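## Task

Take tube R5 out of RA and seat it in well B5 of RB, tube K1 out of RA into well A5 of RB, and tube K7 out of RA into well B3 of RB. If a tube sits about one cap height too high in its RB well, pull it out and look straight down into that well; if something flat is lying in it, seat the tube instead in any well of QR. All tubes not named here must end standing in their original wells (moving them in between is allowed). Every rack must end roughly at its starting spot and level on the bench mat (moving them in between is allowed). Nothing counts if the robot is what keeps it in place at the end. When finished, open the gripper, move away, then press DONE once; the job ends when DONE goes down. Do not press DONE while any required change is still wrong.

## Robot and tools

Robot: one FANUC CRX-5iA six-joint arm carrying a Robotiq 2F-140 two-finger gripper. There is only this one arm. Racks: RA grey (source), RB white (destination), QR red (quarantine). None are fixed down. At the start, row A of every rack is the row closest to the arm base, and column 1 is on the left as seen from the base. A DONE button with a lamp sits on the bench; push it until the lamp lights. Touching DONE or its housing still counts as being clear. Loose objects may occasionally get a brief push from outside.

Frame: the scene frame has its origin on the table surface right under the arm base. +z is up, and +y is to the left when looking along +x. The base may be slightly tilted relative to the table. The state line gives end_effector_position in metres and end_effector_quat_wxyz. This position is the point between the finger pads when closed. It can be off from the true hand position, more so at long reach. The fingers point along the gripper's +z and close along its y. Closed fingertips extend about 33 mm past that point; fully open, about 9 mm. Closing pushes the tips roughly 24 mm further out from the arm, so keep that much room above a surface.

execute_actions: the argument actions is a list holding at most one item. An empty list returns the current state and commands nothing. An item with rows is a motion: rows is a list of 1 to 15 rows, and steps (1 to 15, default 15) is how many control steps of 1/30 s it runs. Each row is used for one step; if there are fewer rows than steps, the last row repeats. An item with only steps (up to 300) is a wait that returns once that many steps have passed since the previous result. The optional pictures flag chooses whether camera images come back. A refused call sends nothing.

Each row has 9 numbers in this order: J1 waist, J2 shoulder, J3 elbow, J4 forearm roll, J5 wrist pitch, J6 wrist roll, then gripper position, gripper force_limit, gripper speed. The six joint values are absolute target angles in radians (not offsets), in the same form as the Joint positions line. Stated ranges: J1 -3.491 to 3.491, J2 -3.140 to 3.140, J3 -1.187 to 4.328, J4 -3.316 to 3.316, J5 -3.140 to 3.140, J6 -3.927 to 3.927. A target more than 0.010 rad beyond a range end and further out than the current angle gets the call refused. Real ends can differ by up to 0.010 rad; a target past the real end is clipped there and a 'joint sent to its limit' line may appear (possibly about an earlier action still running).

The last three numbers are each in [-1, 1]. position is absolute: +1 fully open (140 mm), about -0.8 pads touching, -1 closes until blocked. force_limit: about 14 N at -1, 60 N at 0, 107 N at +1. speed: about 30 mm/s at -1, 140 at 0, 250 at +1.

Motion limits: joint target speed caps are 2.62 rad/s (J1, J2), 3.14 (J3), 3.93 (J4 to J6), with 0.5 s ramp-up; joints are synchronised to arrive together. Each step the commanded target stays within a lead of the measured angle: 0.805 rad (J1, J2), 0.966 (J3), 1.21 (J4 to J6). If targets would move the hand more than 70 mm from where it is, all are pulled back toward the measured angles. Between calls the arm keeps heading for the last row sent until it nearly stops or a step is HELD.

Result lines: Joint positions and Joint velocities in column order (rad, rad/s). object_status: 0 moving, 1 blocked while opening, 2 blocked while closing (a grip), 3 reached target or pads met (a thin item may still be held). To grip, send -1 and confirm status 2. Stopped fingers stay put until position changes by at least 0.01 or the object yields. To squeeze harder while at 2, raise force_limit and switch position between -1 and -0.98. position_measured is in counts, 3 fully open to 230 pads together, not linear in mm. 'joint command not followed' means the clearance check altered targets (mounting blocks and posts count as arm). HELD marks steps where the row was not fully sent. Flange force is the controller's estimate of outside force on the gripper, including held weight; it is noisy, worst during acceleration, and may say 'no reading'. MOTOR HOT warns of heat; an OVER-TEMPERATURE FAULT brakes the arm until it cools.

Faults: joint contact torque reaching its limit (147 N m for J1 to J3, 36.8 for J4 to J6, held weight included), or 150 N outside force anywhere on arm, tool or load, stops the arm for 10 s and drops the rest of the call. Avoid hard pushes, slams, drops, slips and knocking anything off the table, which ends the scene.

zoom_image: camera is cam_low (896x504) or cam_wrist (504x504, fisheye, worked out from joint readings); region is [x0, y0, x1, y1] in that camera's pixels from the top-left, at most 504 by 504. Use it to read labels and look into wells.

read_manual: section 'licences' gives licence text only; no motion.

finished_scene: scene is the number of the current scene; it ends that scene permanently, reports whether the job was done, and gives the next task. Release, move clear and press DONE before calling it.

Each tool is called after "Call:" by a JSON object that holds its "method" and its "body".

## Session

Call:
{"method": "execute_actions", "body": {"actions": []}}

Scene clock: 0.00 s of 15600.00 s.
end_effector_position=(+0.3903, -0.2005, +0.2432) position_measured=3 object_status=3 end_effector_quat_wxyz=(-0.515, +0.702, +0.479, +0.115)
Joint positions: [-0.455  0.471  0.271 -0.47  -1.928 -3.025]
Joint velocities: [ 0.002  0.002  0.    -0.     0.    -0.   ]
Flange force (N, the push that the arm receives, along the gripper's own x y z axes): no reading
camera_calibration (this result's frames):
cam_wrist: T_world_to_cam=[[0.776698, 0.0324077, -0.629039, -0.136233], [-0.326779, -0.83303, -0.446404, 0.076055], [-0.538475, 0.552278, -0.636423, 0.666222], [0, 0, 0, 1]] pos_world=[0.489408, -0.300169, 0.372254]

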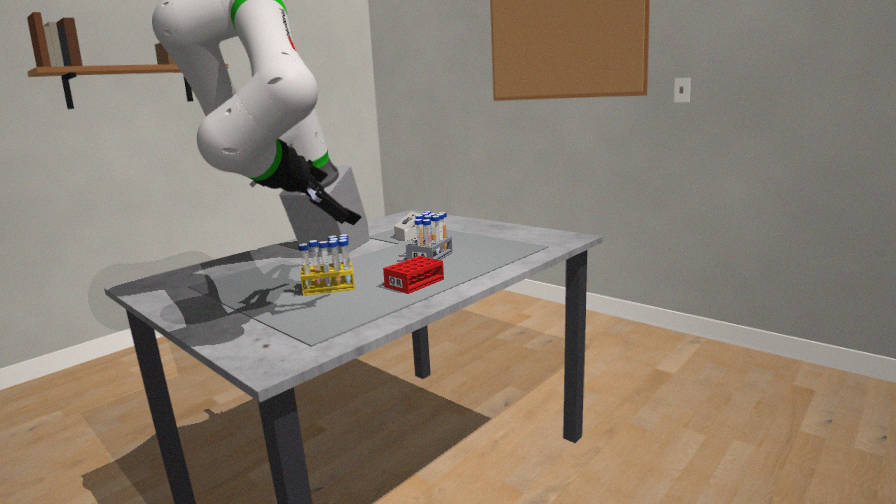

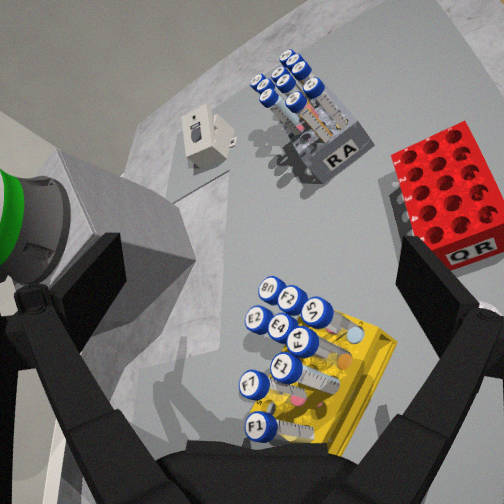

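Call:
{"method": "execute_actions", "body": {"actions": [{"rows":[[0.94,-0.22,-0.655,0.36,-1.325,0,1,0,0]]}], "pictures": false}}

Call:
{"method": "execute_actions", "body": {"actions": [{"steps":110}]}}

Scene clock: 12.17 s of 15600.00 s.
end_effector_position=(+0.3248, -0.1571, +0.2460) position_measured=3 object_status=3 end_effector_quat_wxyz=(-0.273, +0.249, +0.927, +0.070)
Joint positions: [ 0.095  0.046 -0.299  0.041 -1.557 -2.2  ]
Joint velocities: [ 1.903 -1.141 -1.534  1.359  0.982  2.829]
Flange force (N, the push that the arm receives, along the gripper's own x y z axes): [19.2 22.9 -2.6]
Steps of this call (steps 1 to 90: nothing new was sent; then 8.67 s passed at rest; steps 91 to 105: all 15 steps of this action). Readings (joint positions | what the end effector reports):
91: [-0.455 0.471 0.271 -0.470 -1.928 -3.025] | position_measured=3 object_status=3
92: [-0.453 0.469 0.268 -0.467 -1.926 -3.021] | position_measured=3 object_status=3
94: [-0.430 0.450 0.242 -0.444 -1.909 -2.987] | position_measured=3 object_status=3
98: [-0.316 0.352 0.111 -0.327 -1.824 -2.816] | position_measured=3 object_status=3
105: the state above

Scene clock: 15.83 s of 15600.00 s.
end_effector_position=(+0.3697, +0.0140, +0.2996) position_measured=3 object_status=3 end_effector_quat_wxyz=(-0.000, +0.960, -0.281, +0.000)
Joint positions: [ 0.94  -0.22  -0.655  0.36  -1.325  0.   ]
Joint velocities: [-0.     0.     0.001 -0.001  0.001  0.   ]
Flange force (N, the push that the arm receives, along the gripper's own x y z axes): [-1.3 -6.2 -1.7]
Steps of this call (steps 1 to 45: the robot went on to your last target; steps 46 to 110: nothing new was sent). Readings (joint positions | what the end effector reports):
1: [0.156 0.010 -0.348 0.083 -1.526 -2.109] | position_measured=3 object_status=3
2: [0.211 -0.020 -0.389 0.116 -1.502 -2.025] | position_measured=3 object_status=3
4: [0.305 -0.063 -0.451 0.162 -1.469 -1.882] | position_measured=3 object_status=3
8: [0.456 -0.102 -0.506 0.211 -1.433 -1.606] | position_measured=3 object_status=3
110: the state above
The arm was judged still, so your last target was given up. Only a new action makes it travel on or press farther. Fingers that are still opening or closing keep moving.
camera_calibration (this result's frames):
cam_wrist: T_world_to_cam=[[-0.53421, -0.843932, -0.0489821, 0.231493], [-0.78914, 0.477074, 0.386857, 0.176128], [-0.303113, 0.245316, -0.920838, 0.575119], [0, 0, 0, 1]] pos_world=[0.436981, -0.0297478, 0.472794]

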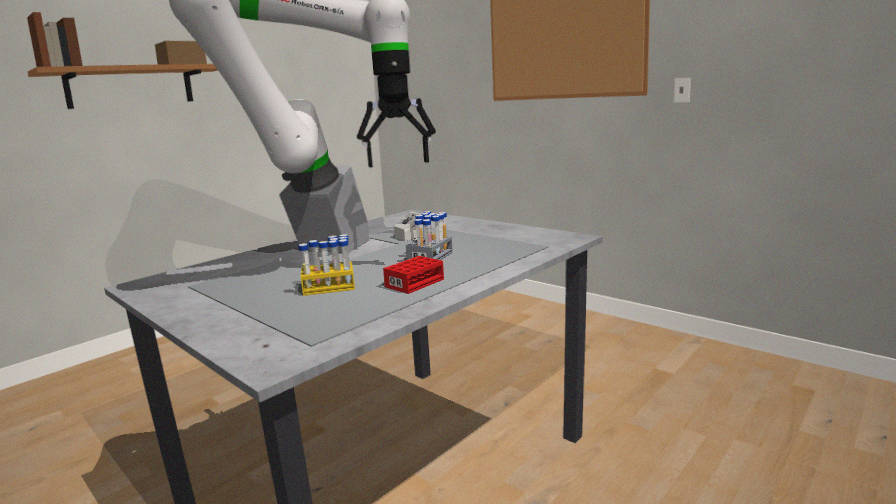

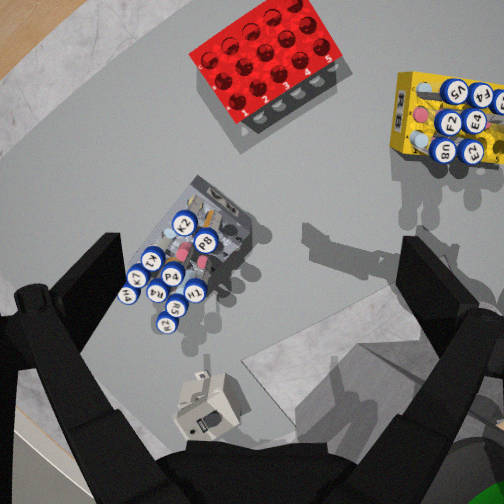

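Call:
{"method": "execute_actions", "body": {"actions": [{"rows":[[1.1208,0.0963,-0.7501,0.375,-0.992,-0.297,-0.47,-0.5,0]]}], "pictures": false}}

Call:
{"method": "execute_actions", "body": {"actions": [{"steps":30}]}}

Scene clock: 49.87 s of 15600.00 s.
end_effector_position=(+0.3413, +0.1302, +0.2123) position_measured=104 object_status=0 end_effector_quat_wxyz=(-0.000, +0.961, -0.276, +0.001)
Joint positions: [ 1.099  0.058 -0.738  0.373 -1.033 -0.26 ]
Joint velocities: [ 0.301  0.525 -0.159  0.024  0.547 -0.491]
Flange force (N, the push that the arm receives, along the gripper's own x y z axes): [-12.7 -22.3 13.4]
Steps of this call (steps 1 to 90: nothing new was sent; then 30.53 s passed at rest; steps 91 to 105: all 15 steps of this action). Readings (joint positions | what the end effector reports):
91: [0.940 -0.220 -0.655 0.360 -1.325 0.000] | position_measured=3 object_status=0
92: [0.942 -0.217 -0.656 0.360 -1.322 -0.002] | position_measured=6 object_status=0
94: [0.954 -0.195 -0.663 0.361 -1.298 -0.024] | position_measured=21 object_status=0
98: [1.008 -0.101 -0.691 0.366 -1.200 -0.112] | position_measured=51 object_status=0
105: the state above

Scene clock: 50.87 s of 15600.00 s.
end_effector_position=(+0.3334, +0.1436, +0.1995) position_measured=188 object_status=3 end_effector_quat_wxyz=(-0.000, +0.961, -0.276, -0.000)
Joint positions: [ 1.121  0.096 -0.75   0.375 -0.992 -0.297]
Joint velocities: [-0.    -0.    -0.     0.     0.     0.001]
Flange force (N, the push that the arm receives, along the gripper's own x y z axes): [-2.6 -7.2 0.9]
Steps of this call (steps 1 to 30: the robot went on to your last target). Readings (joint positions | what the end effector reports):
1: [1.108 0.073 -0.743 0.374 -1.016 -0.275] | position_measured=112 object_status=0
2: [1.114 0.085 -0.747 0.374 -1.004 -0.286] | position_measured=119 object_status=0
4: [1.120 0.095 -0.750 0.375 -0.994 -0.295] | position_measured=135 object_status=0
8: [1.121 0.096 -0.750 0.375 -0.992 -0.297] | position_measured=165 object_status=0
30: the state above
The arm was judged still, so your last target was given up. Only a new action makes it travel on or press farther. Fingers that are still opening or closing keep moving.
camera_calibration (this result's frames):
cam_wrist: T_world_to_cam=[[-0.524896, -0.849766, -0.0488024, 0.314184], [-0.794192, 0.468331, 0.387203, 0.127266], [-0.306176, 0.242, -0.920702, 0.441657], [0, 0, 0, 1]] pos_world=[0.401212, 0.1005, 0.37269]

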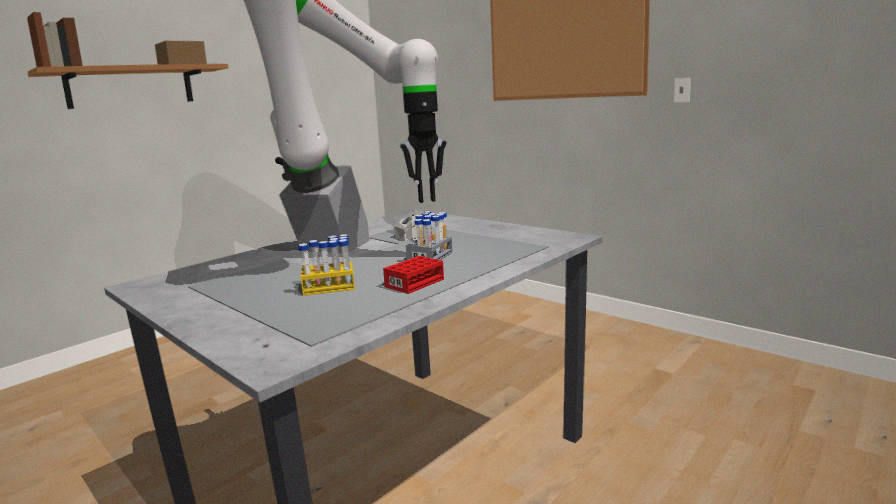

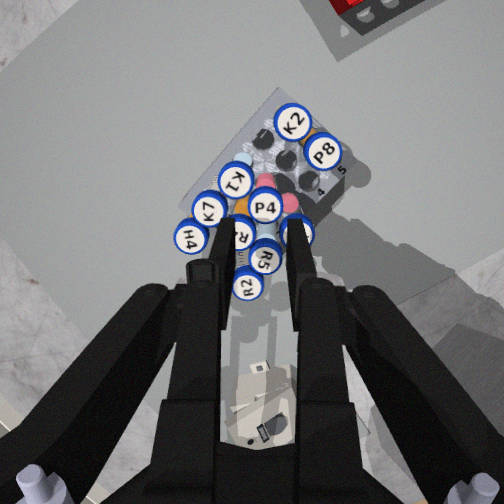

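Call:
{"method": "execute_actions", "body": {"actions": [{"rows":[[0.997,0.2096,-0.7298,0.4464,-0.8758,-0.253,-0.47,-0.5,0]]}]}}

Scene clock: 72.70 s of 15600.00 s.
end_effector_position=(+0.3684, +0.1413, +0.1597) position_measured=188 object_status=3 end_effector_quat_wxyz=(-0.000, +0.961, -0.275, +0.000)
Joint positions: [ 0.997  0.209 -0.73   0.446 -0.876 -0.253]
Joint velocities: [-0.002  0.002 -0.     0.001  0.001 -0.001]
Flange force (N, the push that the arm receives, along the gripper's own x y z axes): [-5.7 -10.2 3.4]
Steps of this call (steps 1 to 90: nothing new was sent; then 18.33 s passed at rest; steps 91 to 105: all 15 steps of this action). Readings (joint positions | what the end effector reports):
91: [1.121 0.096 -0.750 0.375 -0.992 -0.297] | position_measured=188 object_status=3
92: [1.118 0.099 -0.750 0.376 -0.989 -0.296] | position_measured=188 object_status=3
94: [1.096 0.119 -0.746 0.389 -0.968 -0.288] | position_measured=188 object_status=3
98: [1.016 0.192 -0.733 0.435 -0.894 -0.260] | position_measured=188 object_status=3
105: the state above
camera_calibration (this result's frames):
cam_wrist: T_world_to_cam=[[-0.523495, -0.850623, -0.0489336, 0.328257], [-0.794999, 0.46699, 0.387164, 0.172041], [-0.306479, 0.24158, -0.920711, 0.416396], [0, 0, 0, 1]] pos_world=[0.43623, 0.0982881, 0.332835]

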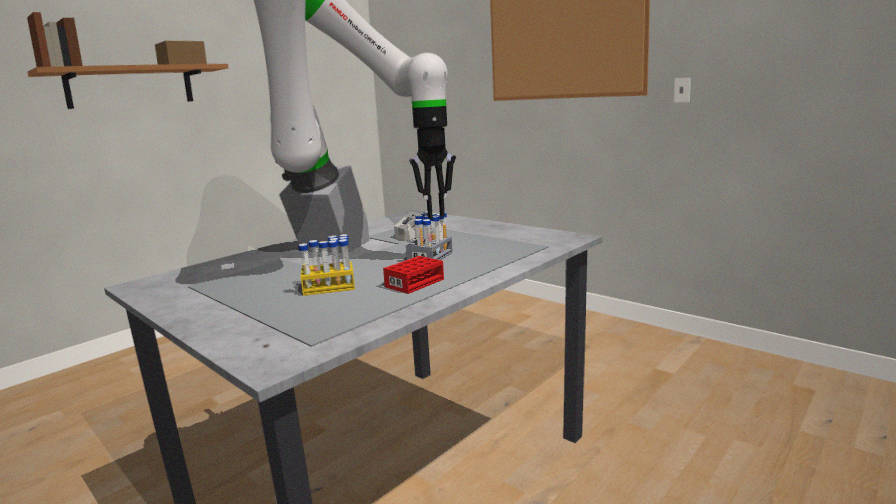

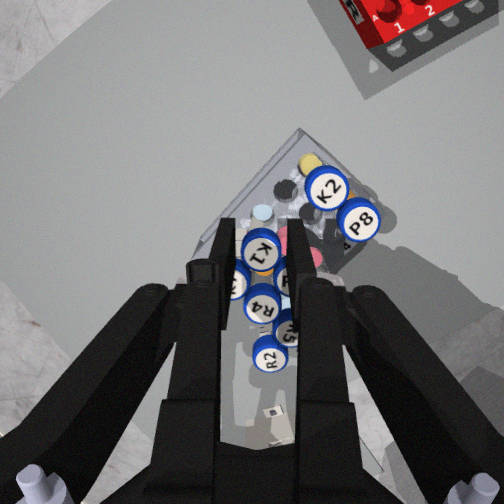

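Call:
{"method": "execute_actions", "body": {"actions": [{"rows":[[0.972,0.2466,-0.7508,0.4724,-0.8168,-0.267,-0.47,-0.5,0]]}]}}

Scene clock: 81.73 s of 15600.00 s.
end_effector_position=(+0.3675, +0.1406, +0.1390) position_measured=188 object_status=3 end_effector_quat_wxyz=(-0.001, +0.961, -0.276, -0.002)
Joint positions: [ 0.972  0.247 -0.751  0.472 -0.817 -0.267]
Joint velocities: [ 0.    -0.    -0.    -0.    -0.001 -0.   ]
Flange force (N, the push that the arm receives, along the gripper's own x y z axes): [-2.7 -6.5 1.9]
Steps of this call (steps 1 to 15: the robot went on to your last target; steps 16 to 90: nothing new was sent; then 5.53 s passed at rest; steps 91 to 105: all 15 steps of this action). Readings (joint positions | what the end effector reports):
91: [0.997 0.210 -0.730 0.446 -0.876 -0.253] | position_measured=188 object_status=3
92: [0.995 0.212 -0.731 0.448 -0.872 -0.253] | position_measured=188 object_status=3
94: [0.984 0.230 -0.741 0.460 -0.844 -0.260] | position_measured=188 object_status=3
98: [0.973 0.246 -0.750 0.472 -0.818 -0.267] | position_measured=188 object_status=3
105: the state above
camera_calibration (this result's frames):
cam_wrist: T_world_to_cam=[[-0.52429, -0.850161, -0.0484412, 0.326447], [-0.793039, 0.46676, 0.391439, 0.178389], [-0.310176, 0.243644, -0.918928, 0.398031], [0, 0, 0, 1]] pos_world=[0.436082, 0.0972897, 0.311746]

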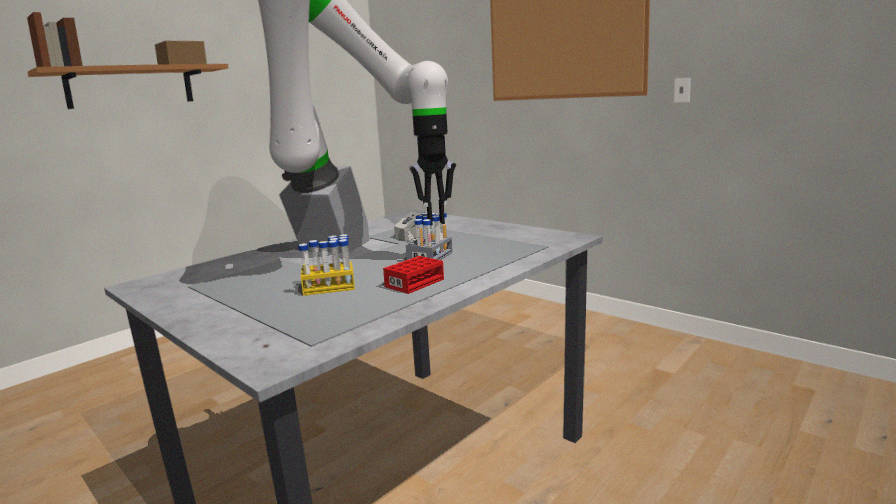

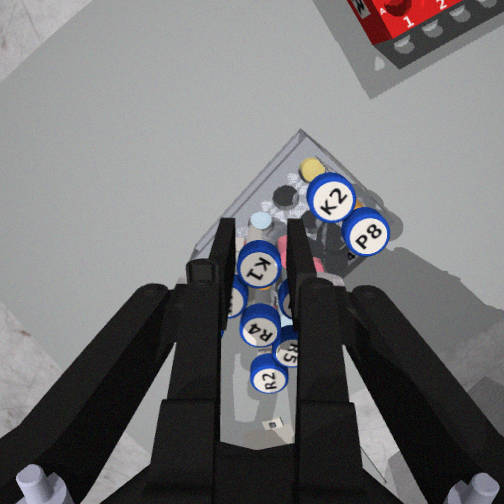

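Call:
{"method": "execute_actions", "body": {"actions": [{"rows":[[0.972,0.2466,-0.7508,0.4724,-0.8168,-0.267,-1,-0.5,-0.5]]}]}}

Call:
{"method": "zoom_image", "body": {"camera": "cam_low", "region": [390,180,480,270]}}

Scene clock: 88.27 s of 15600.00 s.
end_effector_position=(+0.3675, +0.1406, +0.1389) position_measured=199 object_status=2 end_effector_quat_wxyz=(-0.001, +0.961, -0.276, -0.002)
Joint positions: [ 0.972  0.247 -0.751  0.472 -0.817 -0.267]
Joint velocities: [-0.001  0.    -0.001  0.     0.001 -0.   ]
Flange force (N, the push that the arm receives, along the gripper's own x y z axes): [-2.5 -6.8 -0.4]
Steps of this call (steps 1 to 15: the robot went on to your last target; steps 16 to 100: nothing new was sent; then 2.70 s passed at rest; steps 101 to 115: all 15 steps of this action). Readings (joint positions | what the end effector reports):
101: [0.972 0.247 -0.751 0.472 -0.817 -0.267] | position_measured=188 object_status=0
102: [0.972 0.247 -0.751 0.472 -0.817 -0.267] | position_measured=189 object_status=0
104: [0.972 0.247 -0.751 0.472 -0.817 -0.267] | position_measured=198 object_status=0
108: [0.972 0.247 -0.751 0.472 -0.817 -0.267] | position_measured=199 object_status=0
115: the state above
camera_calibration (this result's frames):
cam_wrist: T_world_to_cam=[[-0.524279, -0.850168, -0.0484305, 0.326437], [-0.793046, 0.466755, 0.39143, 0.178403], [-0.310177, 0.243626, -0.918932, 0.398021], [0, 0, 0, 1]] pos_world=[0.436083, 0.0972876, 0.311732]

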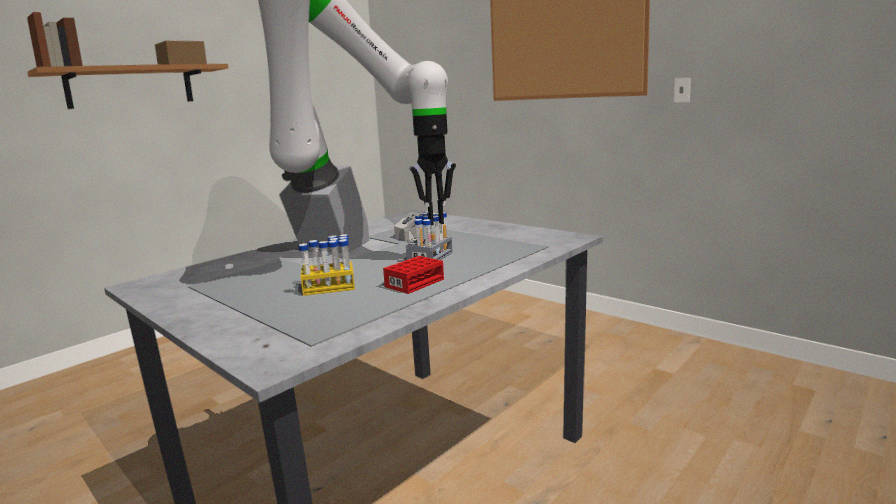

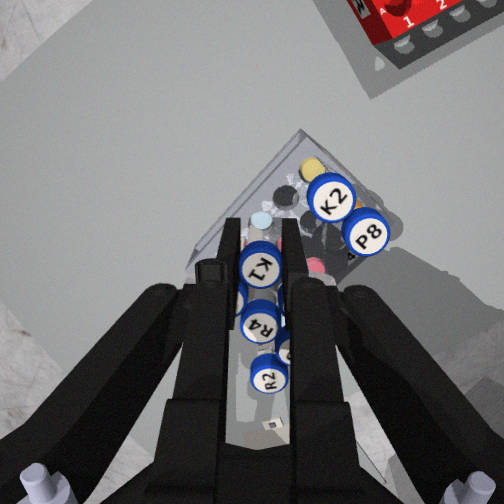

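Region (390, 180, 480, 270) of cam_low's 896x504 image, scaled by 5.600, with more detail than that image has.

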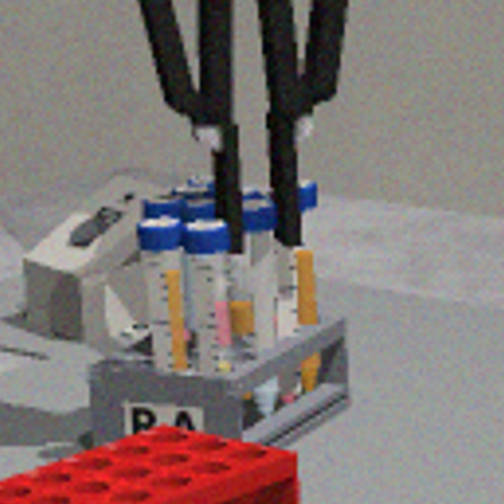

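Call:
{"method": "execute_actions", "body": {"actions": [{"rows":[[0.997,0.2096,-0.7298,0.4464,-0.8758,-0.253,-1,-0.5,0]],"steps":15}]}}

Scene clock: 128.73 s of 15600.00 s.
end_effector_position=(+0.3684, +0.1412, +0.1596) position_measured=199 object_status=2 end_effector_quat_wxyz=(-0.000, +0.961, -0.275, -0.000)
Joint positions: [ 0.997  0.21  -0.73   0.446 -0.876 -0.253]
Joint velocities: [-0.    -0.003  0.001 -0.    -0.001  0.   ]
Flange force (N, the push that the arm receives, along the gripper's own x y z axes): [-3.3 -7.1 3.1]
Steps of this call (steps 1 to 15: the robot went on to your last target; steps 16 to 90: nothing new was sent; then 36.97 s passed at rest; steps 91 to 105: all 15 steps of this action). Readings (joint positions | what the end effector reports):
91: [0.972 0.247 -0.751 0.472 -0.817 -0.267] | position_measured=199 object_status=2
92: [0.973 0.244 -0.750 0.471 -0.820 -0.267] | position_measured=199 object_status=2
94: [0.985 0.227 -0.740 0.459 -0.848 -0.260] | position_measured=199 object_status=2
98: [0.996 0.211 -0.730 0.447 -0.874 -0.253] | position_measured=199 object_status=2
105: the state above
camera_calibration (this result's frames):
cam_wrist: T_world_to_cam=[[-0.523555, -0.850591, -0.0488305, 0.328221], [-0.794938, 0.467072, 0.387191, 0.172074], [-0.306534, 0.241533, -0.920706, 0.416366], [0, 0, 0, 1]] pos_world=[0.43626, 0.0982447, 0.332752]

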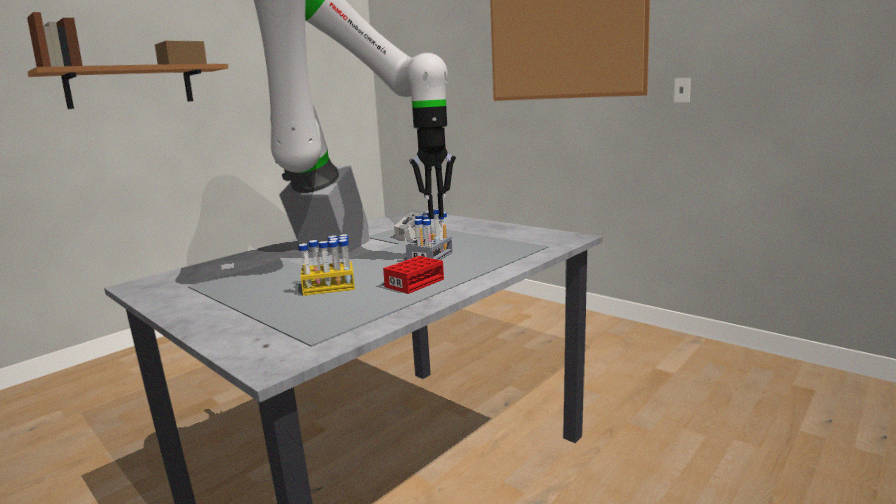

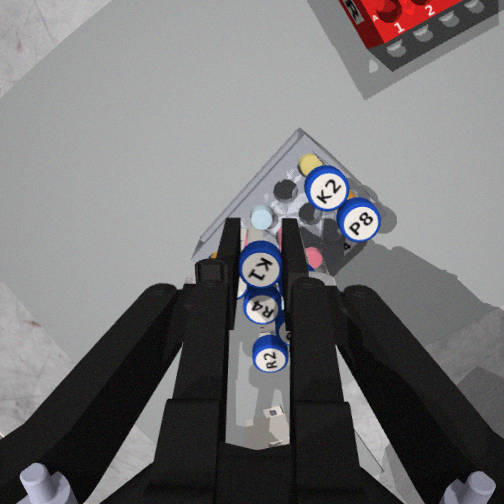

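Call:
{"method": "execute_actions", "body": {"actions": [{"rows":[[1.06,0.111,-0.6586,0.38,-1.048,-0.225,-1,-0.5,0]],"steps":15}], "pictures": false}}

Call:
{"method": "execute_actions", "body": {"actions": [{"rows":[[1.11,0.039,-0.571,0.336,-1.211,-0.2,-1,-0.5,0]],"steps":15}], "pictures": false}}

Call:
{"method": "execute_actions", "body": {"actions": [{"rows":[[0.73,-0.43,-0.735,0.385,-1.4,-0.6,-1,-0.5,0]],"steps":15}], "pictures": false}}

Call:
{"method": "execute_actions", "body": {"actions": [{"steps":30}]}}

Scene clock: 154.27 s of 15600.00 s.
end_effector_position=(+0.3676, +0.1410, +0.2201) position_measured=199 object_status=2 end_effector_quat_wxyz=(-0.000, +0.960, -0.279, +0.001)
Joint positions: [ 1.06   0.111 -0.659  0.38  -1.048 -0.225]
Joint velocities: [ 0.002 -0.002  0.001 -0.    -0.002  0.   ]
Flange force (N, the push that the arm receives, along the gripper's own x y z axes): [-2.7 -6.9 1.1]
Steps of this call (steps 1 to 15: the robot went on to your last target; steps 16 to 90: nothing new was sent; then 22.03 s passed at rest; steps 91 to 105: all 15 steps of this action). Readings (joint positions | what the end effector reports):
91: [0.997 0.210 -0.730 0.446 -0.876 -0.253] | position_measured=199 object_status=2
92: [0.999 0.207 -0.728 0.445 -0.880 -0.252] | position_measured=199 object_status=2
94: [1.011 0.188 -0.714 0.432 -0.914 -0.247] | position_measured=199 object_status=2
98: [1.052 0.124 -0.668 0.389 -1.026 -0.229] | position_measured=199 object_status=2
105: the state above

Scene clock: 154.77 s of 15600.00 s.
end_effector_position=(+0.3672, +0.1396, +0.2795) position_measured=199 object_status=2 end_effector_quat_wxyz=(-0.000, +0.961, -0.278, -0.000)
Joint positions: [ 1.11   0.039 -0.571  0.336 -1.211 -0.2  ]
Joint velocities: [ 0.001 -0.002  0.002 -0.    -0.002  0.   ]
Flange force (N, the push that the arm receives, along the gripper's own x y z axes): [-2.8 -5.8 -0.3]
Steps of this call (steps 1 to 15: all 15 steps of this action). Readings (joint positions | what the end effector reports):
1: [1.060 0.111 -0.659 0.380 -1.048 -0.225] | position_measured=199 object_status=2
2: [1.061 0.109 -0.656 0.379 -1.053 -0.224] | position_measured=199 object_status=2
4: [1.072 0.094 -0.638 0.370 -1.086 -0.219] | position_measured=199 object_status=2
8: [1.104 0.047 -0.581 0.341 -1.192 -0.203] | position_measured=199 object_status=2
15: the state above

Scene clock: 155.27 s of 15600.00 s.
end_effector_position=(+0.3692, -0.0109, +0.2928) position_measured=199 object_status=2 end_effector_quat_wxyz=(+0.005, +0.861, -0.509, -0.003)
Joint positions: [ 0.881 -0.244 -0.67   0.365 -1.325 -0.442]
Joint velocities: [-0.567 -0.697 -0.244  0.073 -0.279 -0.592]
Flange force (N, the push that the arm receives, along the gripper's own x y z axes): [-5.4 -4.0 -4.1]
Steps of this call (steps 1 to 15: all 15 steps of this action). Readings (joint positions | what the end effector reports):
1: [1.110 0.039 -0.571 0.336 -1.211 -0.200] | position_measured=199 object_status=2
2: [1.108 0.036 -0.572 0.336 -1.212 -0.202] | position_measured=199 object_status=2
4: [1.090 0.014 -0.580 0.338 -1.221 -0.222] | position_measured=199 object_status=2
8: [1.014 -0.080 -0.613 0.348 -1.259 -0.302] | position_measured=199 object_status=2
15: the state above

Scene clock: 156.27 s of 15600.00 s.
end_effector_position=(+0.3415, -0.1024, +0.2947) position_measured=199 object_status=2 end_effector_quat_wxyz=(+0.012, +0.763, -0.646, -0.001)
Joint positions: [ 0.73  -0.43  -0.735  0.385 -1.4   -0.6  ]
Joint velocities: [ 0.001  0.     0.     0.    -0.     0.001]
Flange force (N, the push that the arm receives, along the gripper's own x y z axes): [-4.8 -2.1 -2.7]
Steps of this call (steps 1 to 30: the robot went on to your last target). Readings (joint positions | what the end effector reports):
1: [0.861 -0.268 -0.678 0.368 -1.335 -0.462] | position_measured=199 object_status=2
2: [0.842 -0.292 -0.687 0.370 -1.344 -0.482] | position_measured=199 object_status=2
4: [0.803 -0.339 -0.703 0.375 -1.364 -0.523] | position_measured=199 object_status=2
8: [0.743 -0.414 -0.730 0.383 -1.394 -0.587] | position_measured=199 object_status=2
30: the state above
The arm was judged still, so your last target was given up. Only a new action makes it travel on or press farther. Fingers that are still opening or closing keep moving.
camera_calibration (this result's frames):
cam_wrist: T_world_to_cam=[[-0.984884, -0.170895, -0.0282549, 0.334639], [-0.168961, 0.911893, 0.374036, 0.0478288], [-0.0381556, 0.373156, -0.926984, 0.515086], [0, 0, 0, 1]] pos_world=[0.357315, -0.178634, 0.469042]

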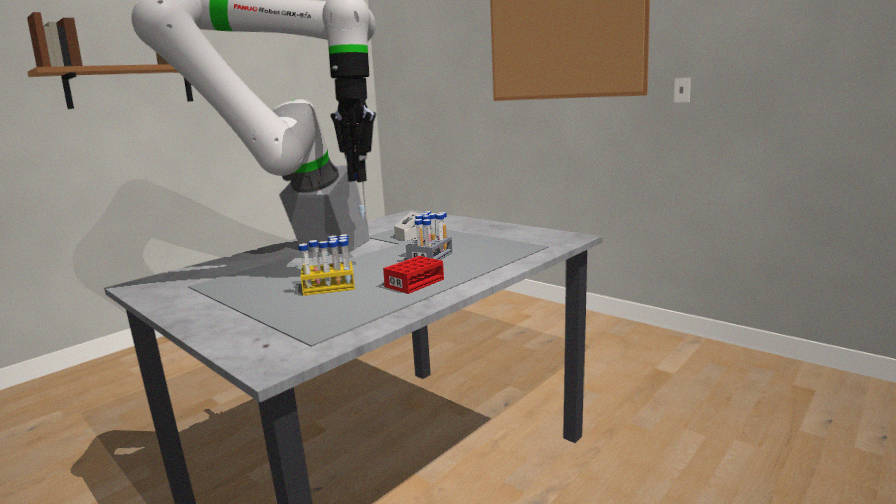

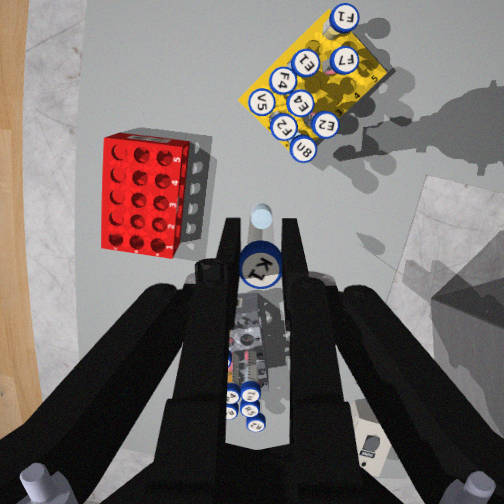

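Call:
{"method": "execute_actions", "body": {"actions": [{"rows":[[0.334,-0.7523,-0.8445,0.3866,-1.4243,-0.925,-1,-0.5,0]],"steps":15}], "pictures": false}}

Call:
{"method": "execute_actions", "body": {"actions": [{"steps":25}]}}

Call:
{"method": "zoom_image", "body": {"camera": "cam_wrist", "region": [130,60,390,280]}}

Scene clock: 189.93 s of 15600.00 s.
end_effector_position=(+0.2723, -0.2158, +0.2817) position_measured=199 object_status=2 end_effector_quat_wxyz=(-0.002, -0.521, +0.853, +0.003)
Joint positions: [ 0.402 -0.697 -0.826  0.386 -1.42  -0.869]
Joint velocities: [-0.72  -0.581 -0.198  0.003 -0.043 -0.585]
Flange force (N, the push that the arm receives, along the gripper's own x y z axes): [6.7 11.2 -5.4]
Steps of this call (steps 1 to 90: nothing new was sent; then 30.17 s passed at rest; steps 91 to 105: all 15 steps of this action). Readings (joint positions | what the end effector reports):
91: [0.730 -0.430 -0.735 0.385 -1.400 -0.600] | position_measured=199 object_status=2
92: [0.727 -0.432 -0.736 0.385 -1.400 -0.602] | position_measured=199 object_status=2
94: [0.705 -0.451 -0.742 0.385 -1.402 -0.621] | position_measured=199 object_status=2
98: [0.599 -0.537 -0.771 0.386 -1.408 -0.708] | position_measured=199 object_status=2
105: the state above

Scene clock: 190.77 s of 15600.00 s.
end_effector_position=(+0.2534, -0.2344, +0.2796) position_measured=199 object_status=2 end_effector_quat_wxyz=(-0.000, -0.464, +0.886, +0.000)
Joint positions: [ 0.334 -0.752 -0.845  0.387 -1.424 -0.925]
Joint velocities: [-0.     0.002  0.001  0.    -0.    -0.   ]
Flange force (N, the push that the arm receives, along the gripper's own x y z axes): no reading
Steps of this call (steps 1 to 25: the robot went on to your last target). Readings (joint positions | what the end effector reports):
1: [0.379 -0.715 -0.832 0.386 -1.422 -0.888] | position_measured=199 object_status=2
2: [0.361 -0.730 -0.837 0.386 -1.423 -0.902] | position_measured=199 object_status=2
4: [0.339 -0.748 -0.843 0.387 -1.424 -0.920] | position_measured=199 object_status=2
8: [0.334 -0.752 -0.844 0.387 -1.424 -0.925] | position_measured=199 object_status=2
25: the state above
camera_calibration (this result's frames):
cam_wrist: T_world_to_cam=[[-0.824529, 0.563747, -0.0483756, 0.36208], [0.504818, 0.771558, 0.387114, -0.0483109], [0.255559, 0.294766, -0.920762, 0.452343], [0, 0, 0, 1]] pos_world=[0.207334, -0.300182, 0.452718]

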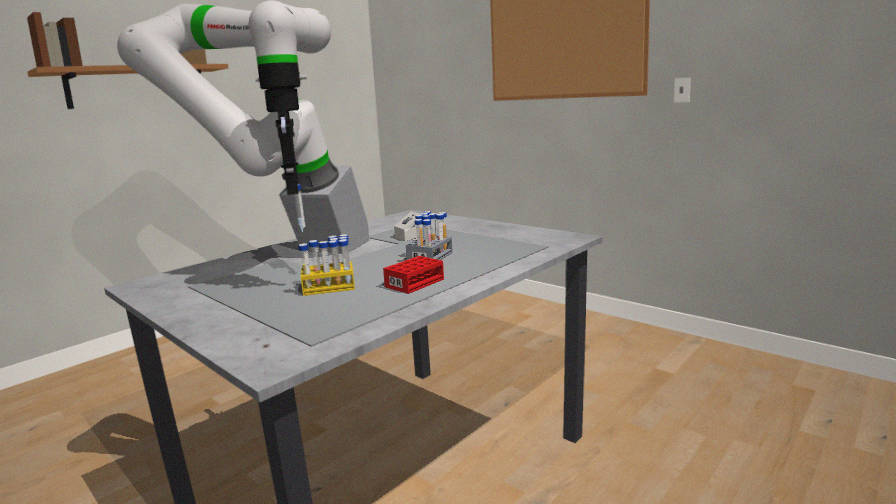

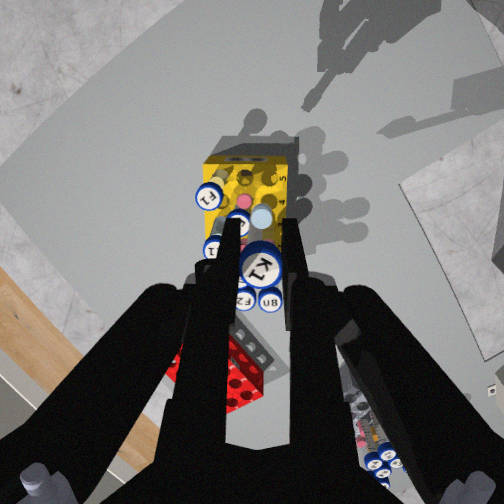

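Region (130, 60, 390, 280) of cam_wrist's 504x504 image, scaled by 1.938, with more detail than that image has; it fills the top 426 rows of this view, and the rest is white.

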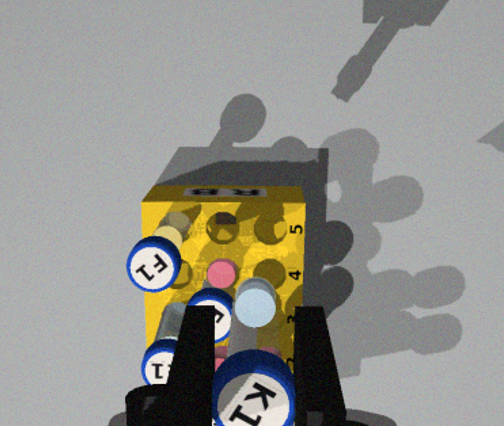

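Call:
{"method": "execute_actions", "body": {"actions": [{"rows":[[0.26,-0.725,-0.913,0.393,-1.305,-0.92,-1,-0.5,0],[0.26,-0.725,-0.913,0.393,-1.305,-0.92,-1,-0.5,0],[0.26,-0.725,-0.913,0.393,-1.305,-0.92,-1,-0.5,0],[0.26,-0.725,-0.913,0.393,-1.305,-0.92,-1,-0.5,0],[0.26,-0.725,-0.913,0.393,-1.305,-0.92,-1,-0.5,0],[0.189,-0.6631,-0.9682,0.4015,-1.1732,-0.91,-1,-0.5,0]],"steps":15}], "pictures": false}}

Call:
{"method": "execute_actions", "body": {"actions": [{"steps":15}]}}

Call:
{"method": "zoom_image", "body": {"camera": "cam_wrist", "region": [170,110,350,290]}}

Scene clock: 225.53 s of 15600.00 s.
end_effector_position=(+0.2498, -0.2321, +0.2100) position_measured=199 object_status=2 end_effector_quat_wxyz=(+0.000, -0.448, +0.894, -0.000)
Joint positions: [ 0.19  -0.664 -0.968  0.401 -1.175 -0.91 ]
Joint velocities: [-0.011  0.012 -0.008  0.002  0.025  0.002]
Flange force (N, the push that the arm receives, along the gripper's own x y z axes): [-2.0 -5.5 3.9]
Steps of this call (steps 1 to 15: the robot went on to your last target; steps 16 to 90: nothing new was sent; then 31.27 s passed at rest; steps 91 to 105: all 15 steps of this action). Readings (joint positions | what the end effector reports):
91: [0.334 -0.752 -0.845 0.387 -1.424 -0.925] | position_measured=199 object_status=2
92: [0.331 -0.752 -0.847 0.387 -1.420 -0.925] | position_measured=199 object_status=2
94: [0.311 -0.744 -0.866 0.389 -1.387 -0.924] | position_measured=199 object_status=2
98: [0.250 -0.718 -0.920 0.394 -1.285 -0.919] | position_measured=199 object_status=2
105: the state above

Scene clock: 226.03 s of 15600.00 s.
end_effector_position=(+0.2498, -0.2320, +0.2096) position_measured=199 object_status=2 end_effector_quat_wxyz=(+0.000, -0.448, +0.894, +0.000)
Joint positions: [ 0.189 -0.663 -0.968  0.402 -1.173 -0.91 ]
Joint velocities: [ 0.001 -0.001 -0.001 -0.    -0.    -0.001]
Flange force (N, the push that the arm receives, along the gripper's own x y z axes): [-6.9 -2.1 -1.6]
Steps of this call (steps 1 to 15: the robot went on to your last target). Readings (joint positions | what the end effector reports):
1: [0.189 -0.664 -0.968 0.402 -1.174 -0.910] | position_measured=199 object_status=2
2: [0.189 -0.663 -0.968 0.402 -1.174 -0.910] | position_measured=199 object_status=2
4: [0.189 -0.663 -0.968 0.402 -1.173 -0.910] | position_measured=199 object_status=2
8: [0.189 -0.663 -0.968 0.402 -1.173 -0.910] | position_measured=199 object_status=2
15: the state above
The arm was judged still, so your last target was given up. Only a new action makes it travel on or press farther. Fingers that are still opening or closing keep moving.
camera_calibration (this result's frames):
cam_wrist: T_world_to_cam=[[-0.803311, 0.59358, -0.0485195, 0.355948], [0.532694, 0.752559, 0.387159, -0.032655], [0.266324, 0.285163, -0.920735, 0.383267], [0, 0, 0, 1]] pos_world=[0.201259, -0.296002, 0.3828]

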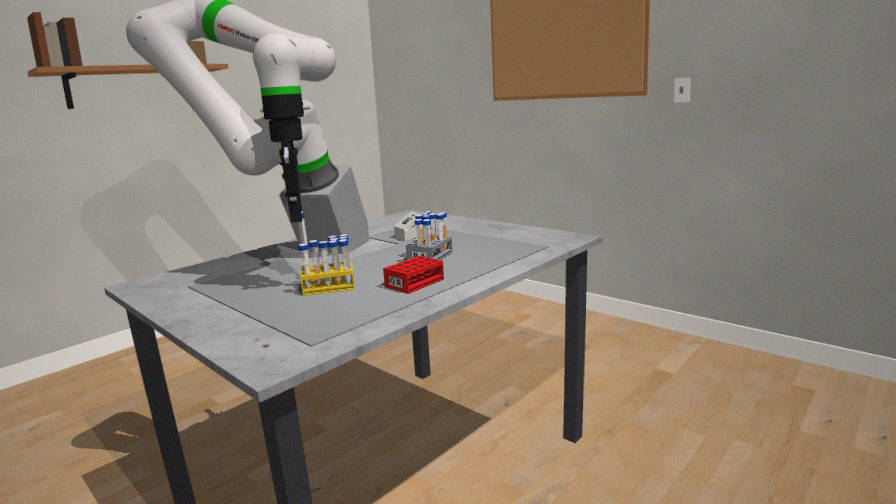

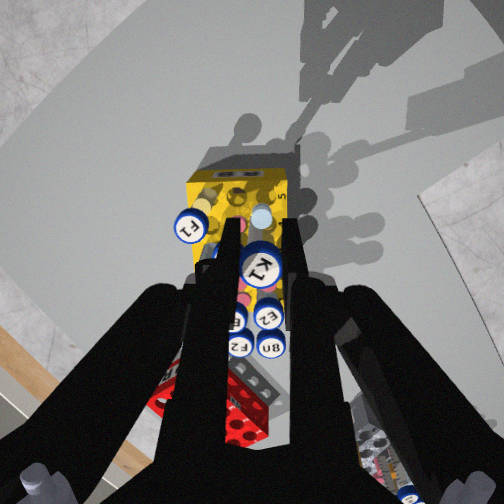

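Region (170, 110, 350, 290) of cam_wrist's 504x504 image, scaled by 2.800, with more detail than that image has.

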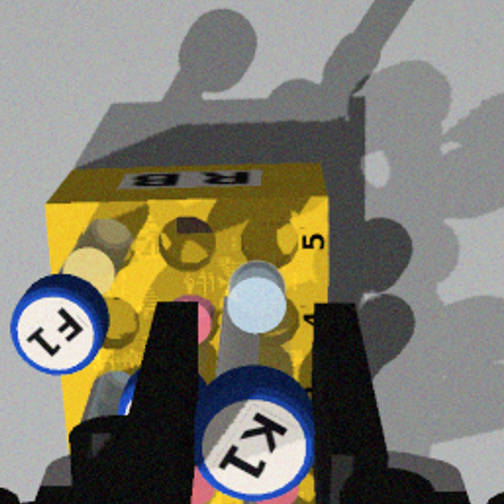

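Call:
{"method": "execute_actions", "body": {"actions": [{"rows":[[0.142,-0.6219,-1.0116,0.4143,-1.0776,-0.91,-1,-0.5,0]],"steps":15}]}}

Call:
{"method": "zoom_image", "body": {"camera": "cam_wrist", "region": [200,160,320,280]}}

Scene clock: 250.17 s of 15600.00 s.
end_effector_position=(+0.2468, -0.2308, +0.1846) position_measured=199 object_status=2 end_effector_quat_wxyz=(+0.000, -0.444, +0.896, -0.000)
Joint positions: [ 0.142 -0.622 -1.012  0.414 -1.078 -0.91 ]
Joint velocities: [-0.001  0.002 -0.     0.     0.001  0.001]
Flange force (N, the push that the arm receives, along the gripper's own x y z axes): [-8.2 -3.1 -0.2]
Steps of this call (steps 1 to 90: nothing new was sent; then 20.63 s passed at rest; steps 91 to 105: all 15 steps of this action). Readings (joint positions | what the end effector reports):
91: [0.189 -0.663 -0.968 0.402 -1.173 -0.910] | position_measured=199 object_status=2
92: [0.187 -0.661 -0.970 0.402 -1.169 -0.910] | position_measured=199 object_status=2
94: [0.171 -0.647 -0.985 0.406 -1.136 -0.910] | position_measured=199 object_status=2
98: [0.143 -0.623 -1.010 0.414 -1.081 -0.910] | position_measured=199 object_status=2
105: the state above
camera_calibration (this result's frames):
cam_wrist: T_world_to_cam=[[-0.798678, 0.599769, -0.048887, 0.351991], [0.538315, 0.748421, 0.387405, -0.0246752], [0.268942, 0.283096, -0.920612, 0.3595], [0, 0, 0, 1]] pos_world=[0.197726, -0.294419, 0.357727]

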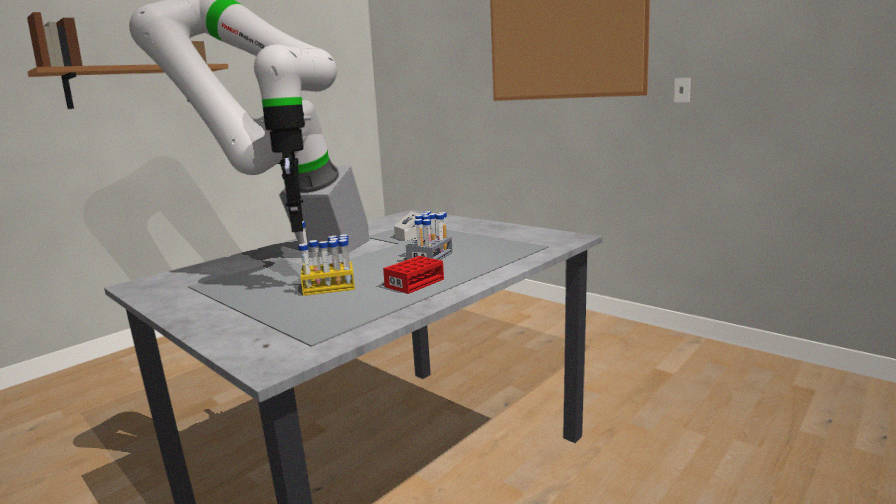

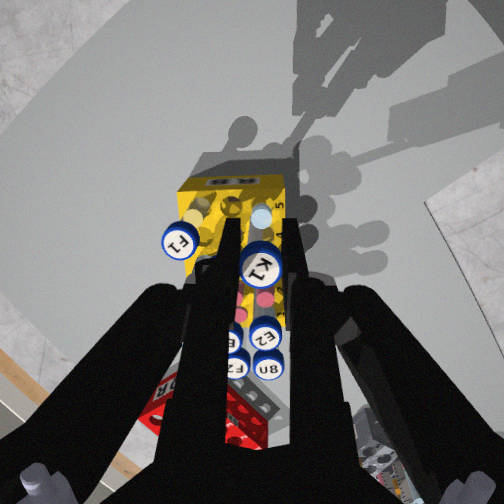

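Region (200, 160, 320, 280) of cam_wrist's 504x504 image, scaled by 4.200, with more detail than that image has.

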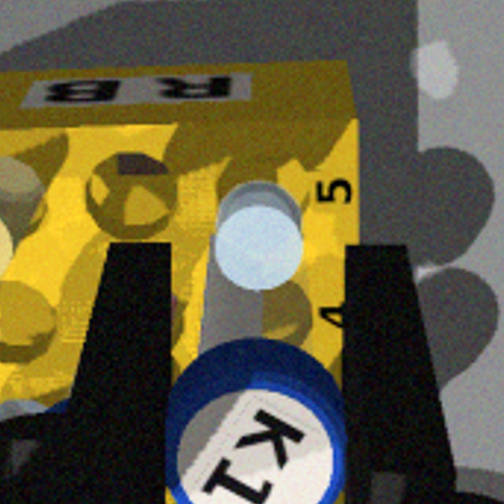

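Call:
{"method": "execute_actions", "body": {"actions": [{"rows":[[0.121,-0.597,-1.026,0.4225,-1.035,-0.91,-1,-0.5,0],[0.121,-0.597,-1.026,0.4225,-1.035,-0.91,-1,-0.5,0],[0.121,-0.597,-1.026,0.4225,-1.035,-0.91,-1,-0.5,0],[0.121,-0.597,-1.026,0.4225,-1.035,-0.91,-1,-0.5,0],[0.121,-0.597,-1.026,0.4225,-1.035,-0.91,-1,-0.5,0],[0.121,-0.597,-1.026,0.4225,-1.035,-0.91,-1,-0.5,0],[0.1,-0.569,-1.039,0.432,-0.991,-0.91,-1,-0.5,0]],"steps":15}]}}

Call:
{"method": "zoom_image", "body": {"camera": "cam_wrist", "region": [200,160,320,280]}}

Scene clock: 260.90 s of 15600.00 s.
end_effector_position=(+0.2466, -0.2309, +0.1642) position_measured=199 object_status=2 end_effector_quat_wxyz=(-0.001, -0.444, +0.896, -0.000)
Joint positions: [ 0.1   -0.569 -1.039  0.432 -0.992 -0.91 ]
Joint velocities: [-0.004  0.008 -0.003  0.002  0.012  0.001]
Flange force (N, the push that the arm receives, along the gripper's own x y z axes): [-13.3 6.3 -8.0]
Steps of this call (steps 1 to 15: the robot went on to your last target; steps 16 to 90: nothing new was sent; then 7.23 s passed at rest; steps 91 to 105: all 15 steps of this action). Readings (joint positions | what the end effector reports):
91: [0.142 -0.622 -1.012 0.414 -1.078 -0.910] | position_measured=199 object_status=2
92: [0.140 -0.620 -1.013 0.415 -1.074 -0.910] | position_measured=199 object_status=2
94: [0.129 -0.606 -1.021 0.419 -1.051 -0.910] | position_measured=199 object_status=2
98: [0.120 -0.595 -1.027 0.423 -1.032 -0.910] | position_measured=199 object_status=2
105: the state above
camera_calibration (this result's frames):
cam_wrist: T_world_to_cam=[[-0.797842, 0.600924, -0.0483699, 0.350849], [0.540206, 0.748228, 0.38514, -0.0167556], [0.267631, 0.281151, -0.92159, 0.340871], [0, 0, 0, 1]] pos_world=[0.197746, -0.294132, 0.337567]

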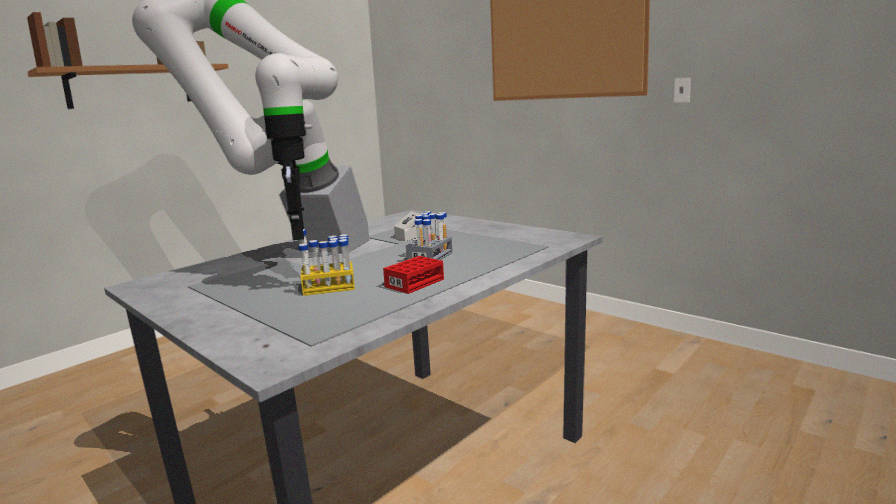

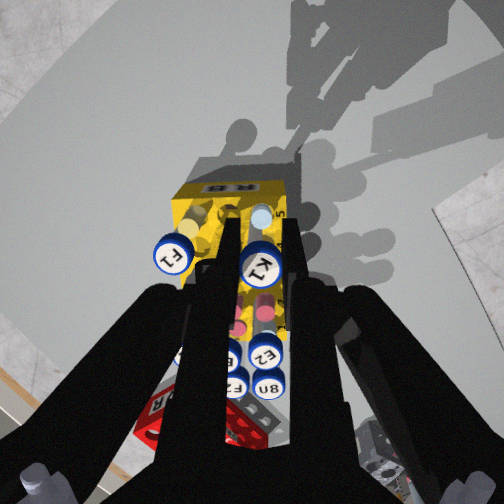

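Region (200, 160, 320, 280) of cam_wrist's 504x504 image, scaled by 4.200, with more detail than that image has.

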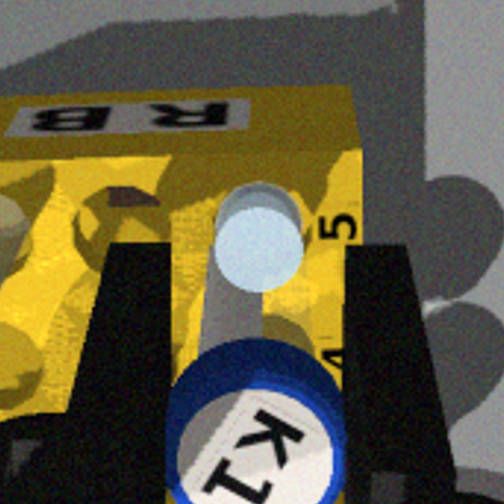

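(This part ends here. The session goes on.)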